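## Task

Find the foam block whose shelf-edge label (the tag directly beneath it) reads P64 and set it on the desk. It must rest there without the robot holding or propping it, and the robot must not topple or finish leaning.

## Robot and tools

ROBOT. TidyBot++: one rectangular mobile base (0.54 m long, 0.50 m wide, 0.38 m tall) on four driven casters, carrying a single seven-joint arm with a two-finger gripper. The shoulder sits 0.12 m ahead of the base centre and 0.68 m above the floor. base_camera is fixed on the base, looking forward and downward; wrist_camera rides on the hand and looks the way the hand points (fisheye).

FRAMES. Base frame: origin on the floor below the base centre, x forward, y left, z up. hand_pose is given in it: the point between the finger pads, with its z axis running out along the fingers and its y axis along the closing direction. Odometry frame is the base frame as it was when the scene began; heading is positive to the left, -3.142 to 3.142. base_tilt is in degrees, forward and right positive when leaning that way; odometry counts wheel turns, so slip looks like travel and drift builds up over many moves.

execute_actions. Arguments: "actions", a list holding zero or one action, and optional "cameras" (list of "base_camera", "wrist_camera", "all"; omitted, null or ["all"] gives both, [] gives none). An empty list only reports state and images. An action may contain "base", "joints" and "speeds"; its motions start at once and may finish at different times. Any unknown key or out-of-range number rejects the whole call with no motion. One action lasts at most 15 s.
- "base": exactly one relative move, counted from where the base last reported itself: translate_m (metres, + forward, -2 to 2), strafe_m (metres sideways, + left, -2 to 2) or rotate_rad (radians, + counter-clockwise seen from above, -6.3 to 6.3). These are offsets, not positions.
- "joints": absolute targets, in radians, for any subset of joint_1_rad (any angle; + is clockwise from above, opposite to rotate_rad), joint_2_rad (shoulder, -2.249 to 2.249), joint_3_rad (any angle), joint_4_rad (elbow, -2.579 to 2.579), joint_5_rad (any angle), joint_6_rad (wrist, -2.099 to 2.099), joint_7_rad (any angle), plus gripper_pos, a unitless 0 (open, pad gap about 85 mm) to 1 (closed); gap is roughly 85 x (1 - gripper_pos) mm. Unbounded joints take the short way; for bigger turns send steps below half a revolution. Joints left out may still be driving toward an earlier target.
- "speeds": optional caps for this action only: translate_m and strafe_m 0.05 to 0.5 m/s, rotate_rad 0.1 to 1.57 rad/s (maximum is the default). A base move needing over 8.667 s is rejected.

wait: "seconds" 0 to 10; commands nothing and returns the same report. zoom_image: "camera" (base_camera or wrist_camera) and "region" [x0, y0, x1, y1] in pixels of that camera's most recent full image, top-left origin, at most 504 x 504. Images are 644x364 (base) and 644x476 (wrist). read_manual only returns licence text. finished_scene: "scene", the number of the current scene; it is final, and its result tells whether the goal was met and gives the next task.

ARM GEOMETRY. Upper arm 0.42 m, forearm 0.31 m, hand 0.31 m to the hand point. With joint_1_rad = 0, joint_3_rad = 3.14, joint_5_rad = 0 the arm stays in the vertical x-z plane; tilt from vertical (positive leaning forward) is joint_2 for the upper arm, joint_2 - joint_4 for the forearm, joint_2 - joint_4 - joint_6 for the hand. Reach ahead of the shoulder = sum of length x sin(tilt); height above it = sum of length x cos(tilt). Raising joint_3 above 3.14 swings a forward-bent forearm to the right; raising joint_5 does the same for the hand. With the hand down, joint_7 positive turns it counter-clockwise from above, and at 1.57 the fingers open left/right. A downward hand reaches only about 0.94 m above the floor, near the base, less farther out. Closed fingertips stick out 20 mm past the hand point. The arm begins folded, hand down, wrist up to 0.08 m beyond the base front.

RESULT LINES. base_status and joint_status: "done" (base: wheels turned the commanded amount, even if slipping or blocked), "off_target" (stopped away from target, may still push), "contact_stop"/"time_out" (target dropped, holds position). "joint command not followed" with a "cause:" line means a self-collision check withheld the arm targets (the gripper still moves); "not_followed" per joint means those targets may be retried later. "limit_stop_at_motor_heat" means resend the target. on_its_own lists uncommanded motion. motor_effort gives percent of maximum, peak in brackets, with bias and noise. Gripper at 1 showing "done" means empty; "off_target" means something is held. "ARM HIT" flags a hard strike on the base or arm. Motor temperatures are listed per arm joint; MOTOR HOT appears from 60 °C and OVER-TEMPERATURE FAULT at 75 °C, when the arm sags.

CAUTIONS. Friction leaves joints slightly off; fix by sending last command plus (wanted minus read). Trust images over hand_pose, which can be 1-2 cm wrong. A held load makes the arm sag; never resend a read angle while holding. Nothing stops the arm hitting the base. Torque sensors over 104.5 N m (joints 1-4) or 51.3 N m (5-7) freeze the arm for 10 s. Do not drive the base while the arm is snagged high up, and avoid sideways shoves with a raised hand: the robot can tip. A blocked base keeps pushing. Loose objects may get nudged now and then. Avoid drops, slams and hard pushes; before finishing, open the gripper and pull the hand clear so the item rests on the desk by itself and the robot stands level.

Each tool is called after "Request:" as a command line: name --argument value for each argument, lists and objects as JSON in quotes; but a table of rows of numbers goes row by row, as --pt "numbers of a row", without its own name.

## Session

Request:
execute_actions --actions '[]'

Scene clock: 0.00 s.
Motor temperatures (°C, as the motors report them): [31 28 28 28 37 35 34]
base_odometry: x=+0.000 y=+0.000 heading=+0.000 (m, m, rad; odometry frame)
base_tilt: forward=+0.3 right=-0.1 (deg)
base_status: not commanded
joint_positions: joint_1_rad=-0.052 joint_2_rad=-0.322 joint_3_rad=+3.151 joint_4_rad=-2.541 joint_5_rad=+0.049 joint_6_rad=-0.904 joint_7_rad=+1.603 gripper_pos=+0.000
joint_status: not commanded
motor_effort: joint_1_rad=+0 joint_2_rad=-1 joint_3_rad=+0 joint_4_rad=+12 joint_5_rad=+0 joint_6_rad=+2 joint_7_rad=+1 (%)
hand_pose: x=+0.2428 y=-0.0050 z=+0.5802 quat_wxyz=(+0.018, +0.998, +0.052, +0.009) (m; base frame)
pictures: base_camera, wrist_camera
camera_calibration (this result's frames):
wrist_camera: T_world_to_cam=[[0.129313, -0.99022, 0.0523788, -0.066331], [-0.991479, -0.128276, 0.0226981, 0.278827], [-0.0157571, -0.0548677, -0.998369, 0.716507], [0, 0, 0, 1]] pos_world=[0.296319, 0.00939769, 0.712484]
Images, in order (width x height): base_camera 644x364, wrist_camera 644x476.

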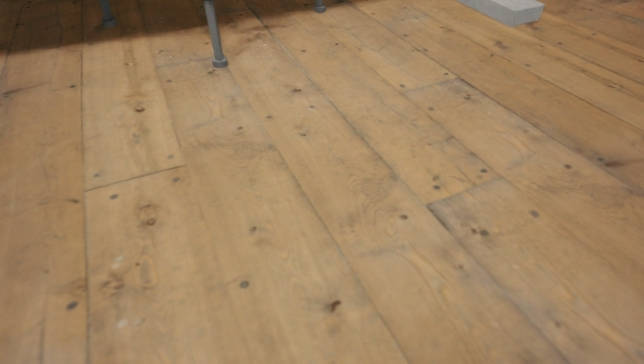

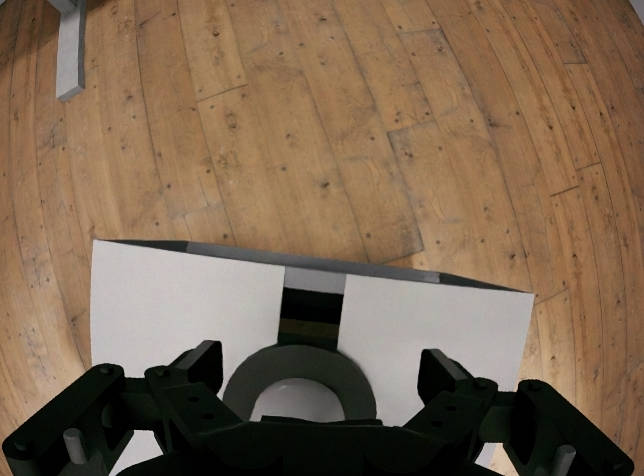

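Request:
execute_actions --actions '[{"base":{"rotate_rad":-2.72},"joints":{"joint_1_rad":0.015,"joint_3_rad":3.13,"joint_5_rad":-0.03,"joint_6_rad":0.5,"joint_7_rad":1.545}}]'

Scene clock: 6.40 s.
Motor temperatures (°C, as the motors report them): [31 28 28 28 37 35 34]
base_odometry: x=+0.000 y=+0.000 heading=-2.720 (m, m, rad; odometry frame)
base_tilt: forward=+0.3 right=+0.0 (deg)
base_status: done
joint_positions: joint_1_rad=-0.003 joint_2_rad=-0.322 joint_3_rad=+3.151 joint_4_rad=-2.540 joint_5_rad=+0.009 joint_6_rad=+0.496 joint_7_rad=+1.583 gripper_pos=+0.000
joint_status: all done
motor_effort: joint_1_rad=+0(1) joint_2_rad=-6(7) joint_3_rad=+1(1) joint_4_rad=+16(17) joint_5_rad=-1(0) joint_6_rad=+9(9) joint_7_rad=+0(1) (%)
hand_pose: x=+0.5443 y=-0.0003 z=+0.8445 quat_wxyz=(+0.006, +0.758, +0.006, +0.652) (m; base frame)
pictures: base_camera, wrist_camera
camera_calibration (this result's frames):
wrist_camera: T_world_to_cam=[[-0.0100546, -0.99899, 0.0438048, -0.0313828], [-0.188729, -0.0411238, -0.981168, 0.9832], [0.981978, -0.0181324, -0.188124, -0.241934], [0, 0, 0, 1]] pos_world=[0.422817, 0.00469501, 0.920545]
Images, in order (width x height): base_camera 644x364, wrist_camera 644x476.

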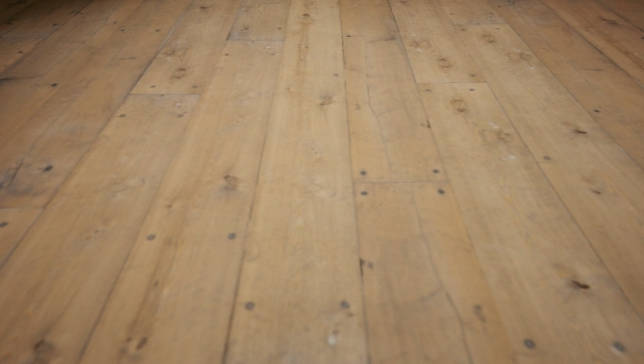

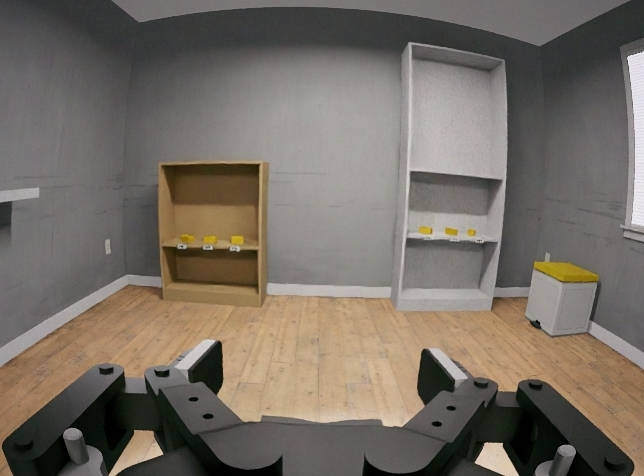

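Request:
execute_actions --actions '[{"base":{"translate_m":1.72},"joints":{"joint_1_rad":-0.65,"joint_2_rad":0.2,"joint_3_rad":3.12,"joint_4_rad":-2.0,"joint_6_rad":0.25,"joint_7_rad":1.535}}]'

Scene clock: 14.13 s.
Motor temperatures (°C, as the motors report them): [31 28 28 28 37 35 34]
base_odometry: x=-1.570 y=-0.703 heading=-2.720 (m, m, rad; odometry frame)
base_tilt: forward=+0.3 right=+0.0 (deg)
base_status: done
joint_positions: joint_1_rad=-0.634 joint_2_rad=+0.183 joint_3_rad=+3.141 joint_4_rad=-2.018 joint_5_rad=+0.009 joint_6_rad=+0.277 joint_7_rad=+1.574 gripper_pos=+0.000
joint_status: all done
motor_effort: joint_1_rad=+1(1) joint_2_rad=-24(27) joint_3_rad=+0(1) joint_4_rad=+16(18) joint_5_rad=+0(1) joint_6_rad=+8(10) joint_7_rad=+0(0) (%)
hand_pose: x=+0.6194 y=+0.3707 z=+0.8025 quat_wxyz=(-0.176, +0.778, +0.261, +0.544) (m; base frame)
pictures: base_camera, wrist_camera
camera_calibration (this result's frames):
wrist_camera: T_world_to_cam=[[0.592687, -0.804465, 0.0394759, -0.100104], [-0.285659, -0.255778, -0.923567, 1.06484], [0.753075, 0.536109, -0.381399, -0.225323], [0, 0, 0, 1]] pos_world=[0.533196, 0.31263, 0.901464]
Images, in order (width x height): base_camera 644x364, wrist_camera 644x476.

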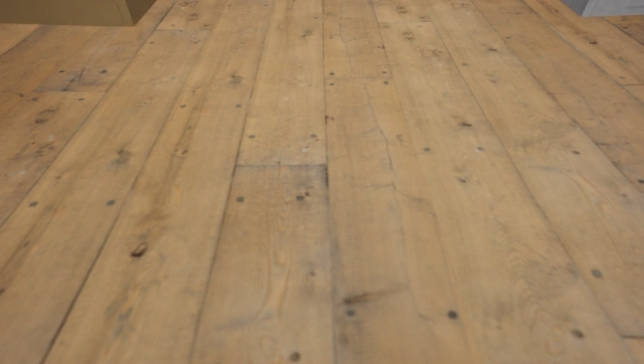

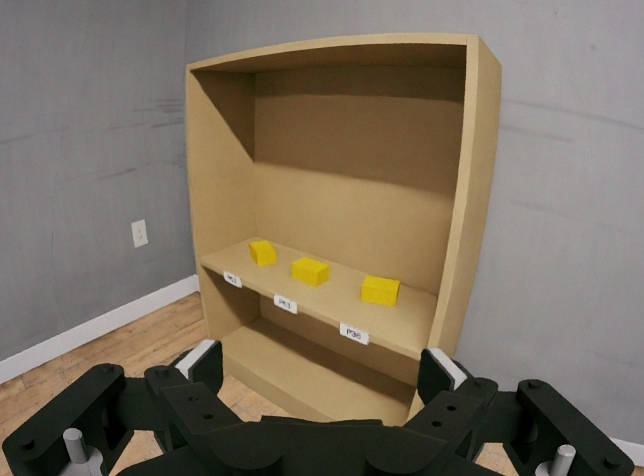

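Request:
zoom_image --camera "wrist_camera" --region '[215, 260, 385, 350]'

Region (215, 260, 385, 350) of wrist_camera's 644x476 image, scaled by 2.965; it fills the top 267 rows of this view, and the rest is white.

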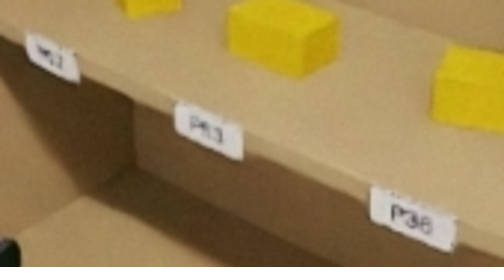

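Request:
execute_actions --actions '[{"base":{"strafe_m":-0.97},"joints":{"joint_1_rad":0.018,"joint_6_rad":0.15}}]'

Scene clock: 23.07 s.
Motor temperatures (°C, as the motors report them): [31 28 28 28 37 35 34]
base_odometry: x=-1.967 y=+0.182 heading=-2.720 (m, m, rad; odometry frame)
base_tilt: forward=+0.2 right=+0.0 (deg)
base_status: done
joint_positions: joint_1_rad=+0.005 joint_2_rad=+0.183 joint_3_rad=+3.131 joint_4_rad=-2.018 joint_5_rad=+0.009 joint_6_rad=+0.179 joint_7_rad=+1.574 gripper_pos=+0.000
joint_status: all done
motor_effort: joint_1_rad=+0(3) joint_2_rad=-25(27) joint_3_rad=+0(3) joint_4_rad=+16(16) joint_5_rad=-1(1) joint_6_rad=+8(8) joint_7_rad=+0(1) (%)
hand_pose: x=+0.7296 y=+0.0049 z=+0.7745 quat_wxyz=(+0.000, +0.847, +0.007, +0.531) (m; base frame)
pictures: base_camera, wrist_camera
camera_calibration (this result's frames):
wrist_camera: T_world_to_cam=[[0.0092343, -0.999243, 0.037801, -0.0306437], [-0.470328, -0.0377003, -0.881686, 1.07809], [0.882443, -0.0096371, -0.47032, -0.145826], [0, 0, 0, 1]] pos_world=[0.636021, 0.00861833, 0.883107]
Images, in order (width x height): base_camera 644x364, wrist_camera 644x476.

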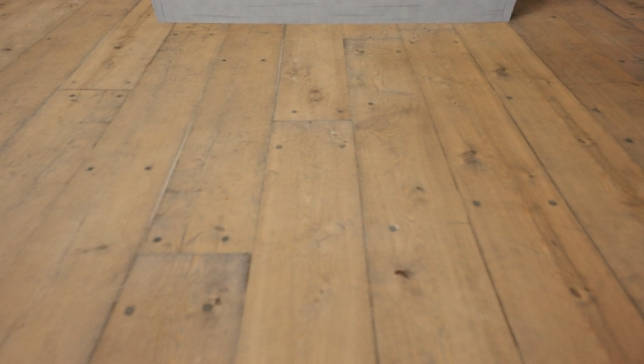

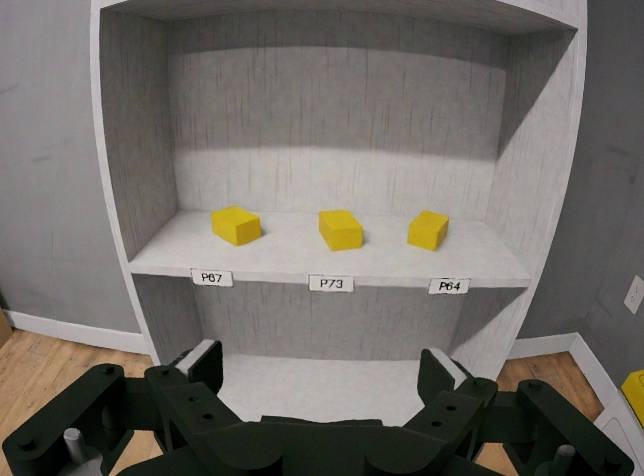

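Request:
zoom_image --camera "wrist_camera" --region '[390, 200, 490, 300]'

Region (390, 200, 490, 300) of wrist_camera's 644x476 image, scaled by 5.040.

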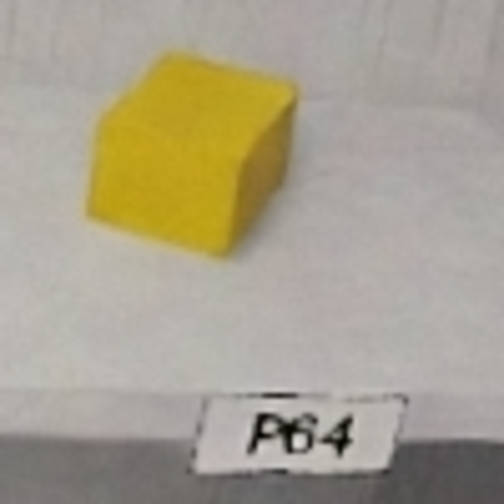

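Request:
execute_actions --actions '[{"base":{"strafe_m":0.14},"joints":{"joint_1_rad":0.606,"joint_2_rad":0.39,"joint_4_rad":-1.86,"joint_6_rad":-0.075}}]' --cameras '[]'

Request:
execute_actions --actions '[{"base":{"translate_m":0.49}}]'

Scene clock: 36.03 s.
Motor temperatures (°C, as the motors report them): [31 28 28 28 37 35 34]
base_odometry: x=-1.910 y=+0.054 heading=-2.720 (m, m, rad; odometry frame)
base_tilt: forward=+0.3 right=+0.0 (deg)
base_status: done
joint_positions: joint_1_rad=+0.593 joint_2_rad=+0.366 joint_3_rad=+3.129 joint_4_rad=-1.883 joint_5_rad=+0.009 joint_6_rad=-0.047 joint_7_rad=+1.574 gripper_pos=+0.000
joint_status: all done
motor_effort: joint_1_rad=+0(4) joint_2_rad=-30(30) joint_3_rad=+0(2) joint_4_rad=+15(16) joint_5_rad=-1(1) joint_6_rad=+7(8) joint_7_rad=+1(1) (%)
hand_pose: x=+0.6448 y=-0.3439 z=+0.6709 quat_wxyz=(+0.118, +0.875, -0.257, +0.393) (m; base frame)
pictures: none
No camera images: the call's "cameras" was empty. Leave "cameras" out to get every camera's image.

Scene clock: 38.30 s.
Motor temperatures (°C, as the motors report them): [31 28 28 28 37 35 34]
base_odometry: x=-2.357 y=-0.147 heading=-2.720 (m, m, rad; odometry frame)
base_tilt: forward=+0.3 right=+0.0 (deg)
base_status: done
joint_positions: joint_1_rad=+0.593 joint_2_rad=+0.372 joint_3_rad=+3.129 joint_4_rad=-1.876 joint_5_rad=+0.009 joint_6_rad=-0.049 joint_7_rad=+1.574 gripper_pos=+0.000
joint_status: not commanded
motor_effort: joint_1_rad=+0(2) joint_2_rad=-30(32) joint_3_rad=+0(1) joint_4_rad=+15(16) joint_5_rad=-1(0) joint_6_rad=+8(8) joint_7_rad=+1(1) (%)
hand_pose: x=+0.6465 y=-0.3452 z=+0.6700 quat_wxyz=(+0.118, +0.875, -0.257, +0.392) (m; base frame)
pictures: base_camera, wrist_camera
camera_calibration (this result's frames):
wrist_camera: T_world_to_cam=[[-0.53794, -0.842299, 0.0339511, 0.0347068], [-0.596985, 0.352215, -0.7208, 1.04238], [0.595172, -0.408015, -0.692311, 0.071896], [0, 0, 0, 1]] pos_world=[0.598166, -0.308574, 0.799945]
Images, in order (width x height): base_camera 644x364, wrist_camera 644x476.

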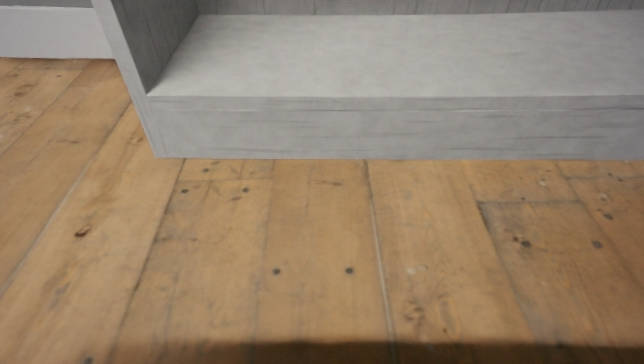

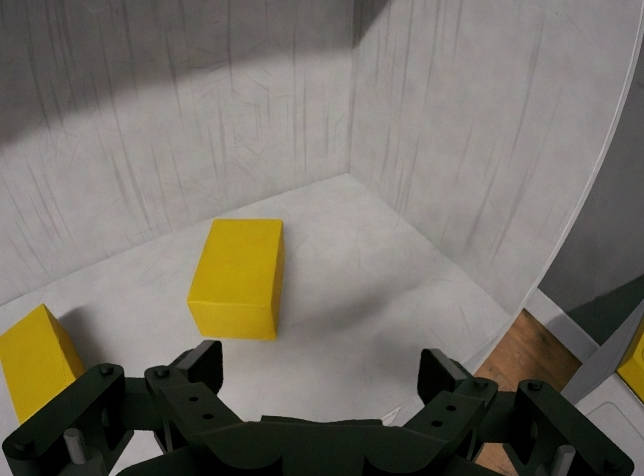

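Request:
execute_actions --actions '[{"base":{"translate_m":0.114}}]' --cameras '["wrist_camera"]'

Scene clock: 49.00 s.
Motor temperatures (°C, as the motors report them): [31 28 28 28 37 35 34]
base_odometry: x=-2.461 y=-0.194 heading=-2.719 (m, m, rad; odometry frame)
base_tilt: forward=+0.3 right=+0.0 (deg)
base_status: done
joint_positions: joint_1_rad=+0.594 joint_2_rad=+0.375 joint_3_rad=+3.129 joint_4_rad=-1.874 joint_5_rad=+0.009 joint_6_rad=-0.050 joint_7_rad=+1.574 gripper_pos=+0.000
joint_status: not commanded
motor_effort: joint_1_rad=+0(2) joint_2_rad=-31(33) joint_3_rad=+0(1) joint_4_rad=+15(16) joint_5_rad=-1(0) joint_6_rad=+7(7) joint_7_rad=+0(0) (%)
hand_pose: x=+0.6470 y=-0.3458 z=+0.6690 quat_wxyz=(+0.118, +0.875, -0.258, +0.392) (m; base frame)
pictures: wrist_camera
camera_calibration (this result's frames):
wrist_camera: T_world_to_cam=[[-0.538208, -0.84213, 0.0339044, 0.0347651], [-0.597651, 0.352979, -0.719875, 1.04225], [0.59426, -0.407706, -0.693275, 0.0721375], [0, 0, 0, 1]] pos_world=[0.598744, -0.309204, 0.799122]
Images, in order (width x height): wrist_camera 644x476.

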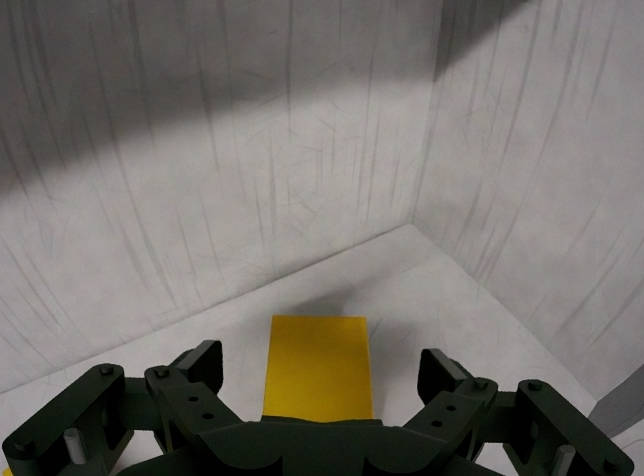

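Request:
execute_actions --actions '[{"joints":{"joint_2_rad":0.543,"joint_4_rad":-1.928,"joint_6_rad":0.172}}]' --cameras '["wrist_camera"]'

Scene clock: 54.00 s.
Motor temperatures (°C, as the motors report them): [31 28 28 28 37 35 34]
base_odometry: x=-2.461 y=-0.194 heading=-2.719 (m, m, rad; odometry frame)
base_tilt: forward=+0.3 right=+0.0 (deg)
base_status: not commanded
joint_positions: joint_1_rad=+0.594 joint_2_rad=+0.534 joint_3_rad=+3.129 joint_4_rad=-1.913 joint_5_rad=+0.009 joint_6_rad=+0.144 joint_7_rad=+1.574 gripper_pos=+0.000
joint_status: all done
motor_effort: joint_1_rad=+1(1) joint_2_rad=-33(37) joint_3_rad=+0(0) joint_4_rad=+13(15) joint_5_rad=+0(1) joint_6_rad=+8(7) joint_7_rad=+0(1) (%)
hand_pose: x=+0.6605 y=-0.3541 z=+0.5946 quat_wxyz=(+0.116, +0.876, -0.258, +0.391) (m; base frame)
pictures: wrist_camera
camera_calibration (this result's frames):
wrist_camera: T_world_to_cam=[[-0.537892, -0.842449, 0.0308441, 0.039028], [-0.598825, 0.356077, -0.717369, 1.00006], [0.593364, -0.404338, -0.69601, 0.0125089], [0, 0, 0, 1]] pos_world=[0.612432, -0.318162, 0.724916]
Images, in order (width x height): wrist_camera 644x476.

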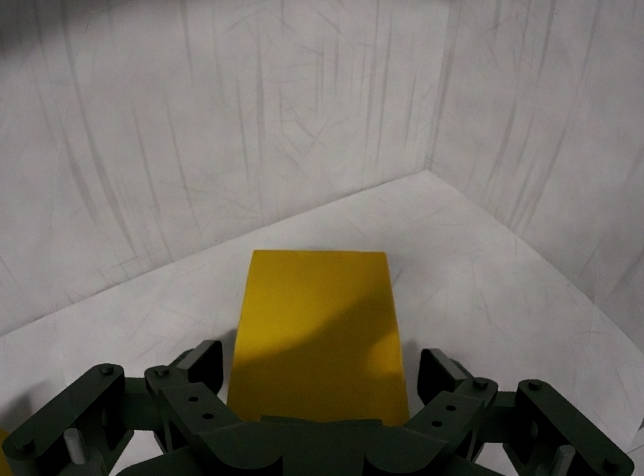

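Request:
execute_actions --actions '[{"joints":{"gripper_pos":1.0}}]' --cameras '["wrist_camera"]'

Scene clock: 57.37 s.
Motor temperatures (°C, as the motors report them): [31 28 28 28 37 35 34]
base_odometry: x=-2.461 y=-0.194 heading=-2.719 (m, m, rad; odometry frame)
base_tilt: forward=+0.3 right=+0.0 (deg)
base_status: not commanded
joint_positions: joint_1_rad=+0.594 joint_2_rad=+0.533 joint_3_rad=+3.128 joint_4_rad=-1.913 joint_5_rad=+0.009 joint_6_rad=+0.147 joint_7_rad=+1.574 gripper_pos=+0.387
joint_status: gripper_pos off_target (ended at +0.387, target +1.000)
motor_effort: joint_1_rad=+0(4) joint_2_rad=-32(35) joint_3_rad=+0(2) joint_4_rad=+13(14) joint_5_rad=-1(1) joint_6_rad=+7(8) joint_7_rad=+1(1) (%)
hand_pose: x=+0.6611 y=-0.3545 z=+0.5963 quat_wxyz=(+0.116, +0.875, -0.258, +0.393) (m; base frame)
pictures: wrist_camera
camera_calibration (this result's frames):
wrist_camera: T_world_to_cam=[[-0.538163, -0.842291, 0.0304364, 0.0395352], [-0.595843, 0.354664, -0.720544, 1.00123], [0.596113, -0.405906, -0.692741, 0.00882968], [0, 0, 0, 1]] pos_world=[0.612591, -0.318217, 0.726346]
Images, in order (width x height): wrist_camera 644x476.

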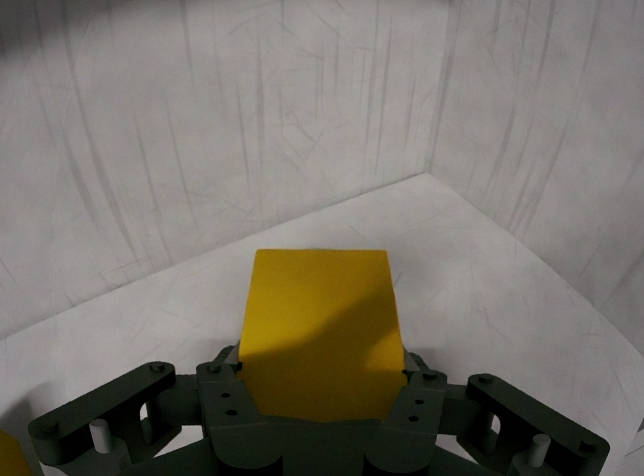

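Request:
execute_actions --actions '[{"base":{"translate_m":-0.6},"joints":{"joint_2_rad":0.39,"joint_4_rad":-1.87,"joint_6_rad":-0.05,"gripper_pos":1.0}}]' --cameras '["wrist_camera"]'

Scene clock: 67.63 s.
Motor temperatures (°C, as the motors report them): [31 28 28 28 37 35 34]
base_odometry: x=-1.913 y=+0.052 heading=-2.719 (m, m, rad; odometry frame)
base_tilt: forward=+0.2 right=+0.0 (deg)
base_status: done
joint_positions: joint_1_rad=+0.597 joint_2_rad=+0.405 joint_3_rad=+3.128 joint_4_rad=-1.887 joint_5_rad=+0.009 joint_6_rad=-0.027 joint_7_rad=+1.573 gripper_pos=+0.387
joint_status: gripper_pos off_target (ended at +0.387, target +1.000); the others done
motor_effort: joint_1_rad=+0(4) joint_2_rad=-31(38) joint_3_rad=+0(2) joint_4_rad=+15(16) joint_5_rad=-1(1) joint_6_rad=+7(8) joint_7_rad=+0(1) (%)
hand_pose: x=+0.6452 y=-0.3464 z=+0.6494 quat_wxyz=(+0.115, +0.879, -0.260, +0.383) (m; base frame)
pictures: wrist_camera
camera_calibration (this result's frames):
wrist_camera: T_world_to_cam=[[-0.540203, -0.84091, 0.032423, 0.0365978], [-0.607911, 0.363302, -0.706014, 1.02845], [0.581915, -0.401101, -0.707455, 0.0787942], [0, 0, 0, 1]] pos_world=[0.599125, -0.311258, 0.780658]
Images, in order (width x height): wrist_camera 644x476.

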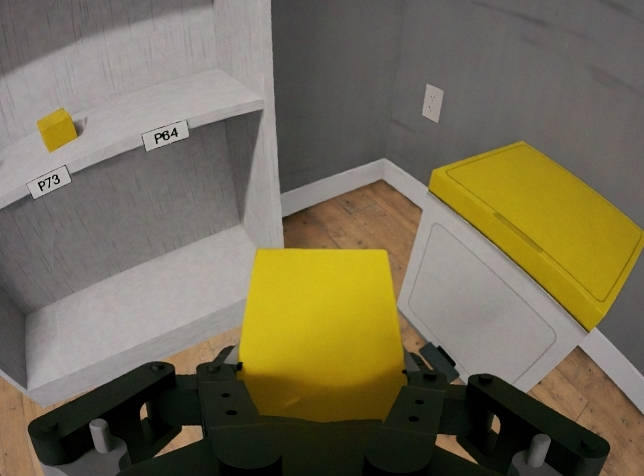

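Request:
execute_actions --actions '[{"base":{"translate_m":-2.0},"joints":{"joint_1_rad":-2.3,"joint_2_rad":0.17,"joint_4_rad":-1.455,"joint_6_rad":-0.67,"gripper_pos":1.0}}]'

Scene clock: 76.87 s.
Motor temperatures (°C, as the motors report them): [31 28 28 28 37 35 34]
base_odometry: x=-0.089 y=+0.872 heading=-2.719 (m, m, rad; odometry frame)
base_tilt: forward=+0.2 right=-0.1 (deg)
base_status: done
joint_positions: joint_1_rad=-2.287 joint_2_rad=+0.198 joint_3_rad=+3.128 joint_4_rad=-1.477 joint_5_rad=+0.009 joint_6_rad=-0.644 joint_7_rad=+1.573 gripper_pos=+0.387
joint_status: gripper_pos off_target (ended at +0.387, target +1.000); the others done
motor_effort: joint_1_rad=+0(2) joint_2_rad=-28(34) joint_3_rad=+0(1) joint_4_rad=+19(20) joint_5_rad=-1(1) joint_6_rad=+7(7) joint_7_rad=+1(0) (%)
hand_pose: x=-0.2959 y=+0.4653 z=+0.8497 quat_wxyz=(-0.364, +0.372, +0.838, +0.166) (m; base frame)
pictures: base_camera, wrist_camera
camera_calibration (this result's frames):
wrist_camera: T_world_to_cam=[[0.739261, 0.6724, 0.0370327, -0.125126], [0.49602, -0.506498, -0.705283, 1.0336], [-0.455475, 0.539757, -0.707958, 0.349403], [0, 0, 0, 1]] pos_world=[-0.26104, 0.419057, 0.980974]
Images, in order (width x height): base_camera 644x364, wrist_camera 644x476.

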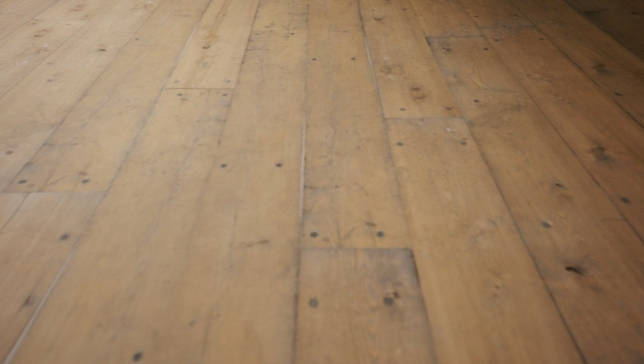

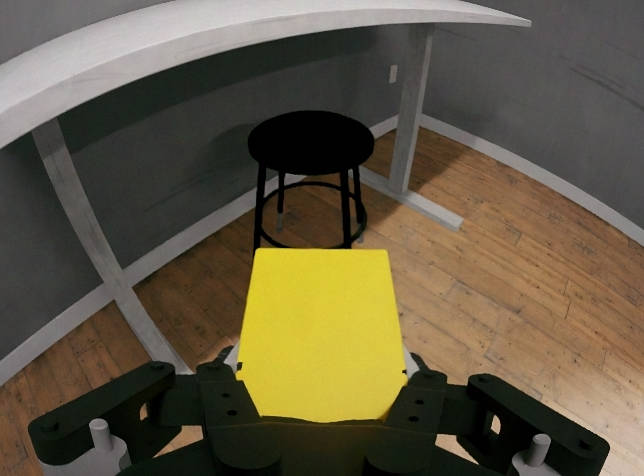

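Request:
execute_actions --actions '[{"joints":{"joint_2_rad":0.15,"joint_4_rad":-0.73,"joint_6_rad":-1.42,"gripper_pos":1.0}}]' --cameras '["wrist_camera"]'

Scene clock: 83.87 s.
Motor temperatures (°C, as the motors report them): [31 29 28 28 37 35 34]
base_odometry: x=-0.089 y=+0.872 heading=-2.719 (m, m, rad; odometry frame)
base_tilt: forward=+0.3 right=-0.1 (deg)
base_status: not commanded
joint_positions: joint_1_rad=-2.287 joint_2_rad=+0.171 joint_3_rad=+3.128 joint_4_rad=-0.750 joint_5_rad=+0.009 joint_6_rad=-1.395 joint_7_rad=+1.573 gripper_pos=+0.387
joint_status: gripper_pos off_target (ended at +0.387, target +1.000); the others done
motor_effort: joint_1_rad=+1(1) joint_2_rad=-24(30) joint_3_rad=+0(0) joint_4_rad=+15(21) joint_5_rad=-1(1) joint_6_rad=+8(8) joint_7_rad=+0(0) (%)
hand_pose: x=-0.2463 y=+0.4120 z=+1.0757 quat_wxyz=(-0.365, +0.374, +0.836, +0.167) (m; base frame)
pictures: wrist_camera
camera_calibration (this result's frames):
wrist_camera: T_world_to_cam=[[0.743409, 0.667883, 0.0357056, -0.129985], [0.490537, -0.508162, -0.707916, 1.1436], [-0.454661, 0.543786, -0.705394, 0.556489], [0, 0, 0, 1]] pos_world=[-0.211331, 0.365337, 1.20676]
Images, in order (width x height): wrist_camera 644x476.

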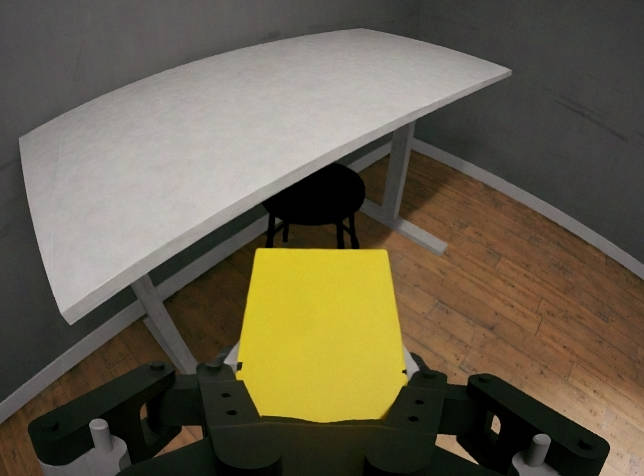

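Request:
zoom_image --camera "wrist_camera" --region '[30, 250, 130, 340]'

Region (30, 250, 130, 340) of wrist_camera's 644x476 image, scaled by 5.040; it fills the top 454 rows of this view, and the rest is white.

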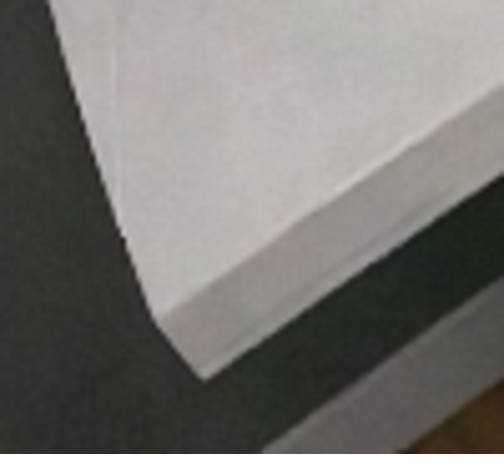

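Request:
execute_actions --actions '[{"base":{"translate_m":-0.4},"joints":{"joint_2_rad":0.345,"joint_6_rad":-1.195,"gripper_pos":1.0}}]' --cameras '["wrist_camera"]'

Scene clock: 96.97 s.
Motor temperatures (°C, as the motors report them): [31 29 28 28 37 35 34]
base_odometry: x=+0.276 y=+1.036 heading=-2.720 (m, m, rad; odometry frame)
base_tilt: forward=+0.2 right=-0.1 (deg)
base_status: done
joint_positions: joint_1_rad=-2.293 joint_2_rad=+0.346 joint_3_rad=+3.128 joint_4_rad=-0.745 joint_5_rad=+0.007 joint_6_rad=-1.222 joint_7_rad=+1.573 gripper_pos=+0.387
joint_status: gripper_pos off_target (ended at +0.387, target +1.000); the others done
motor_effort: joint_1_rad=+1(3) joint_2_rad=-32(35) joint_3_rad=+1(0) joint_4_rad=+17(18) joint_5_rad=-1(1) joint_6_rad=+8(9) joint_7_rad=+1(1) (%)
hand_pose: x=-0.3156 y=+0.4845 z=+1.0120 quat_wxyz=(-0.367, +0.372, +0.837, +0.165) (m; base frame)
pictures: wrist_camera
camera_calibration (this result's frames):
wrist_camera: T_world_to_cam=[[0.738778, 0.673139, 0.0330321, -0.125957], [0.491821, -0.504972, -0.709307, 1.16959], [-0.460782, 0.540266, -0.704126, 0.439158], [0, 0, 0, 1]] pos_world=[-0.279818, 0.438135, 1.14298]
Images, in order (width x height): wrist_camera 644x476.

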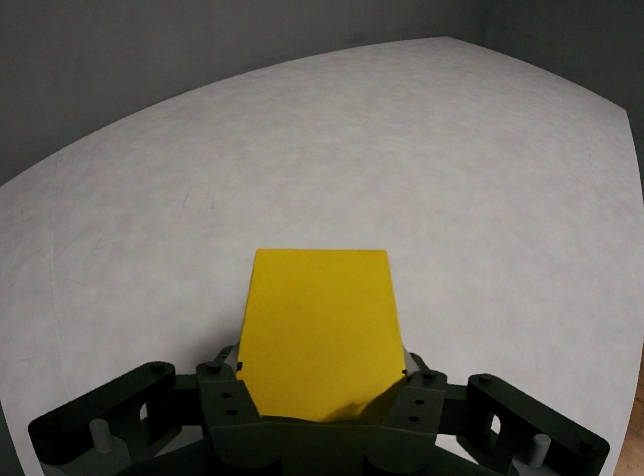

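Request:
execute_actions --actions '[{"joints":{"joint_4_rad":-0.92,"joint_6_rad":-1.017,"gripper_pos":1.0}}]' --cameras '["wrist_camera"]'

Scene clock: 100.90 s.
Motor temperatures (°C, as the motors report them): [31 29 28 28 37 35 34]
base_odometry: x=+0.276 y=+1.036 heading=-2.720 (m, m, rad; odometry frame)
base_tilt: forward=+0.2 right=+0.0 (deg)
base_status: not commanded
joint_positions: joint_1_rad=-2.293 joint_2_rad=+0.346 joint_3_rad=+3.128 joint_4_rad=-0.907 joint_5_rad=+0.007 joint_6_rad=-1.047 joint_7_rad=+1.573 gripper_pos=+0.387
joint_status: gripper_pos off_target (ended at +0.387, target +1.000); the others done
motor_effort: joint_1_rad=+0(1) joint_2_rad=-33(34) joint_3_rad=+0(0) joint_4_rad=+18(19) joint_5_rad=-1(1) joint_6_rad=+7(8) joint_7_rad=+0(0) (%)
hand_pose: x=-0.3309 y=+0.5010 z=+0.9683 quat_wxyz=(-0.372, +0.370, +0.834, +0.168) (m; base frame)
pictures: wrist_camera
camera_calibration (this result's frames):
wrist_camera: T_world_to_cam=[[0.73833, 0.673603, 0.0335816, -0.125166], [0.486145, -0.497027, -0.718768, 1.1578], [-0.467473, 0.547014, -0.694439, 0.377452], [0, 0, 0, 1]] pos_world=[-0.293994, 0.453296, 1.09851]
Images, in order (width x height): wrist_camera 644x476.

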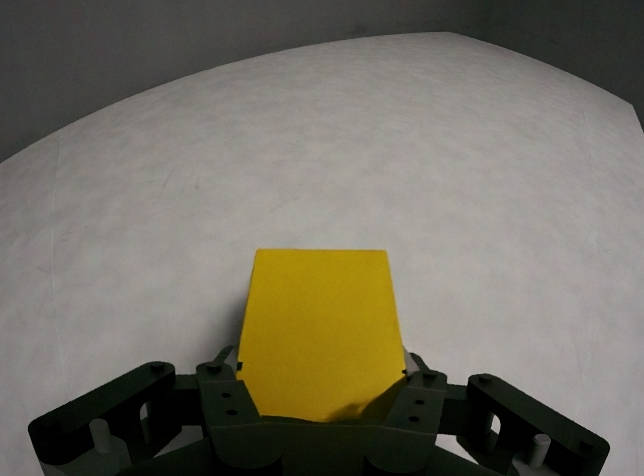

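Request:
execute_actions --actions '[{"joints":{"joint_4_rad":-0.97,"joint_6_rad":-0.97,"gripper_pos":1.0}}]' --cameras '["wrist_camera"]'

Scene clock: 106.67 s.
Motor temperatures (°C, as the motors report them): [31 29 28 28 37 35 34]
base_odometry: x=+0.276 y=+1.036 heading=-2.720 (m, m, rad; odometry frame)
base_tilt: forward=+0.2 right=+0.0 (deg)
base_status: not commanded
joint_positions: joint_1_rad=-2.293 joint_2_rad=+0.340 joint_3_rad=+3.128 joint_4_rad=-0.942 joint_5_rad=+0.007 joint_6_rad=-0.996 joint_7_rad=+1.573 gripper_pos=+0.387
joint_status: gripper_pos off_target (ended at +0.387, target +1.000); the others done
motor_effort: joint_1_rad=+0(1) joint_2_rad=-30(33) joint_3_rad=+0(0) joint_4_rad=+16(18) joint_5_rad=-1(1) joint_6_rad=+7(9) joint_7_rad=+1(1) (%)
hand_pose: x=-0.3341 y=+0.5043 z=+0.9657 quat_wxyz=(-0.381, +0.368, +0.830, +0.172) (m; base frame)
pictures: wrist_camera
camera_calibration (this result's frames):
wrist_camera: T_world_to_cam=[[0.738643, 0.673247, 0.033851, -0.124965], [0.475773, -0.485097, -0.733703, 1.16405], [-0.477542, 0.55805, -0.678626, 0.348114], [0, 0, 0, 1]] pos_world=[-0.295282, 0.454546, 1.09454]
Images, in order (width x height): wrist_camera 644x476.

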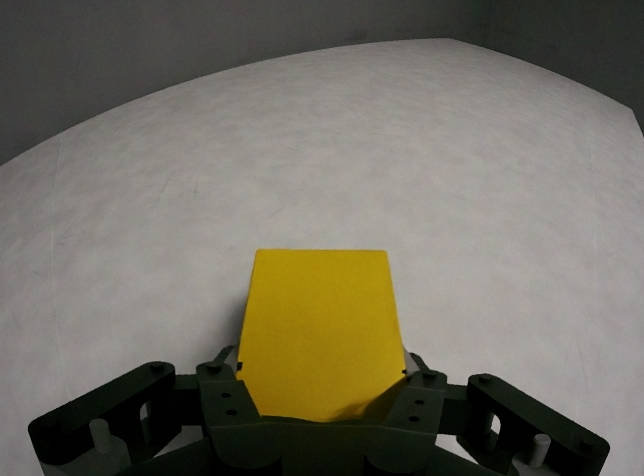

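Contact. Releasing and retreating.

Request:
execute_actions --actions '[{"joints":{"gripper_pos":0.0,"joint_4_rad":-0.945}}]' --cameras '["wrist_camera"]'

Request:
execute_actions --actions '[{"joints":{"joint_2_rad":0.15,"joint_6_rad":-1.1}}]' --cameras '["wrist_camera"]'

Scene clock: 110.07 s.
Motor temperatures (°C, as the motors report them): [31 29 28 28 37 35 34]
base_odometry: x=+0.276 y=+1.036 heading=-2.720 (m, m, rad; odometry frame)
base_tilt: forward=+0.2 right=+0.0 (deg)
base_status: not commanded
joint_positions: joint_1_rad=-2.293 joint_2_rad=+0.340 joint_3_rad=+3.128 joint_4_rad=-0.942 joint_5_rad=+0.007 joint_6_rad=-0.996 joint_7_rad=+1.573 gripper_pos=+0.000
joint_status: all done
motor_effort: joint_1_rad=+0(0) joint_2_rad=-33(33) joint_3_rad=+0(0) joint_4_rad=+18(18) joint_5_rad=+0(1) joint_6_rad=+8(7) joint_7_rad=+1(0) (%)
hand_pose: x=-0.3342 y=+0.5044 z=+0.9660 quat_wxyz=(-0.382, +0.368, +0.830, +0.172) (m; base frame)
pictures: wrist_camera
camera_calibration (this result's frames):
wrist_camera: T_world_to_cam=[[0.738659, 0.673229, 0.0338538, -0.124966], [0.475461, -0.484754, -0.734132, 1.16449], [-0.477828, 0.55837, -0.678162, 0.347587], [0, 0, 0, 1]] pos_world=[-0.295274, 0.454539, 1.09484]
Images, in order (width x height): wrist_camera 644x476.

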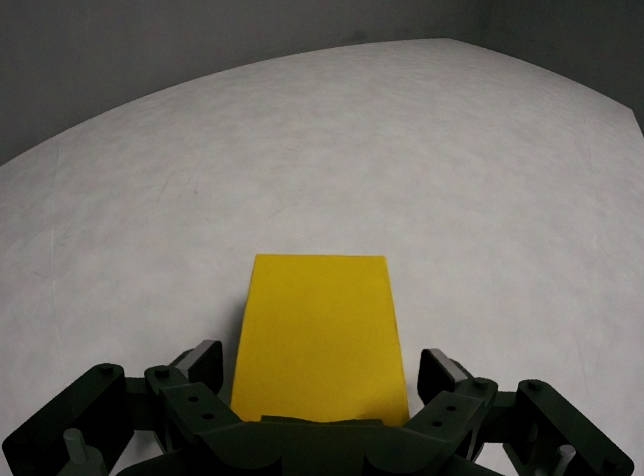

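Scene clock: 111.30 s.
Motor temperatures (°C, as the motors report them): [31 29 28 28 37 35 34]
base_odometry: x=+0.276 y=+1.036 heading=-2.720 (m, m, rad; odometry frame)
base_tilt: forward=+0.2 right=-0.1 (deg)
base_status: not commanded
joint_positions: joint_1_rad=-2.293 joint_2_rad=+0.147 joint_3_rad=+3.128 joint_4_rad=-0.942 joint_5_rad=+0.007 joint_6_rad=-1.072 joint_7_rad=+1.573 gripper_pos=+0.000
joint_status: all done
motor_effort: joint_1_rad=+1(0) joint_2_rad=-23(35) joint_3_rad=+1(0) joint_4_rad=+16(19) joint_5_rad=-1(1) joint_6_rad=+8(9) joint_7_rad=+0(1) (%)
hand_pose: x=-0.2816 y=+0.4450 z=+1.0708 quat_wxyz=(-0.429, +0.357, +0.806, +0.194) (m; base frame)
pictures: wrist_camera
camera_calibration (this result's frames):
wrist_camera: T_world_to_cam=[[0.741548, 0.669915, 0.0363372, -0.127753], [0.415699, -0.416288, -0.80864, 1.2201], [-0.526593, 0.614751, -0.587181, 0.340622], [0, 0, 0, 1]] pos_world=[-0.233092, 0.3841, 1.19127]
Images, in order (width x height): wrist_camera 644x476.

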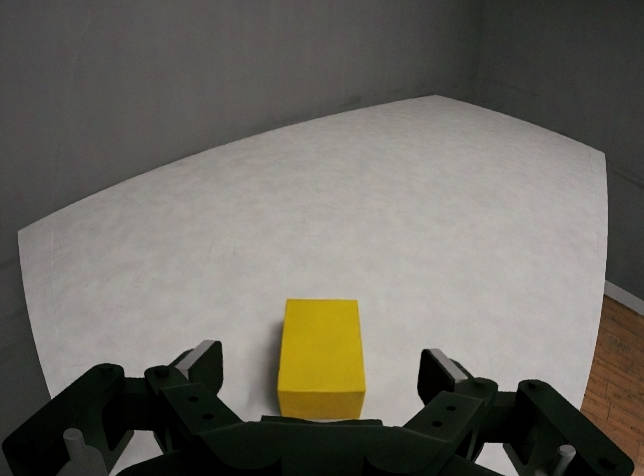

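Request:
finished_scene --scene 2

The scene is finished: the task was done.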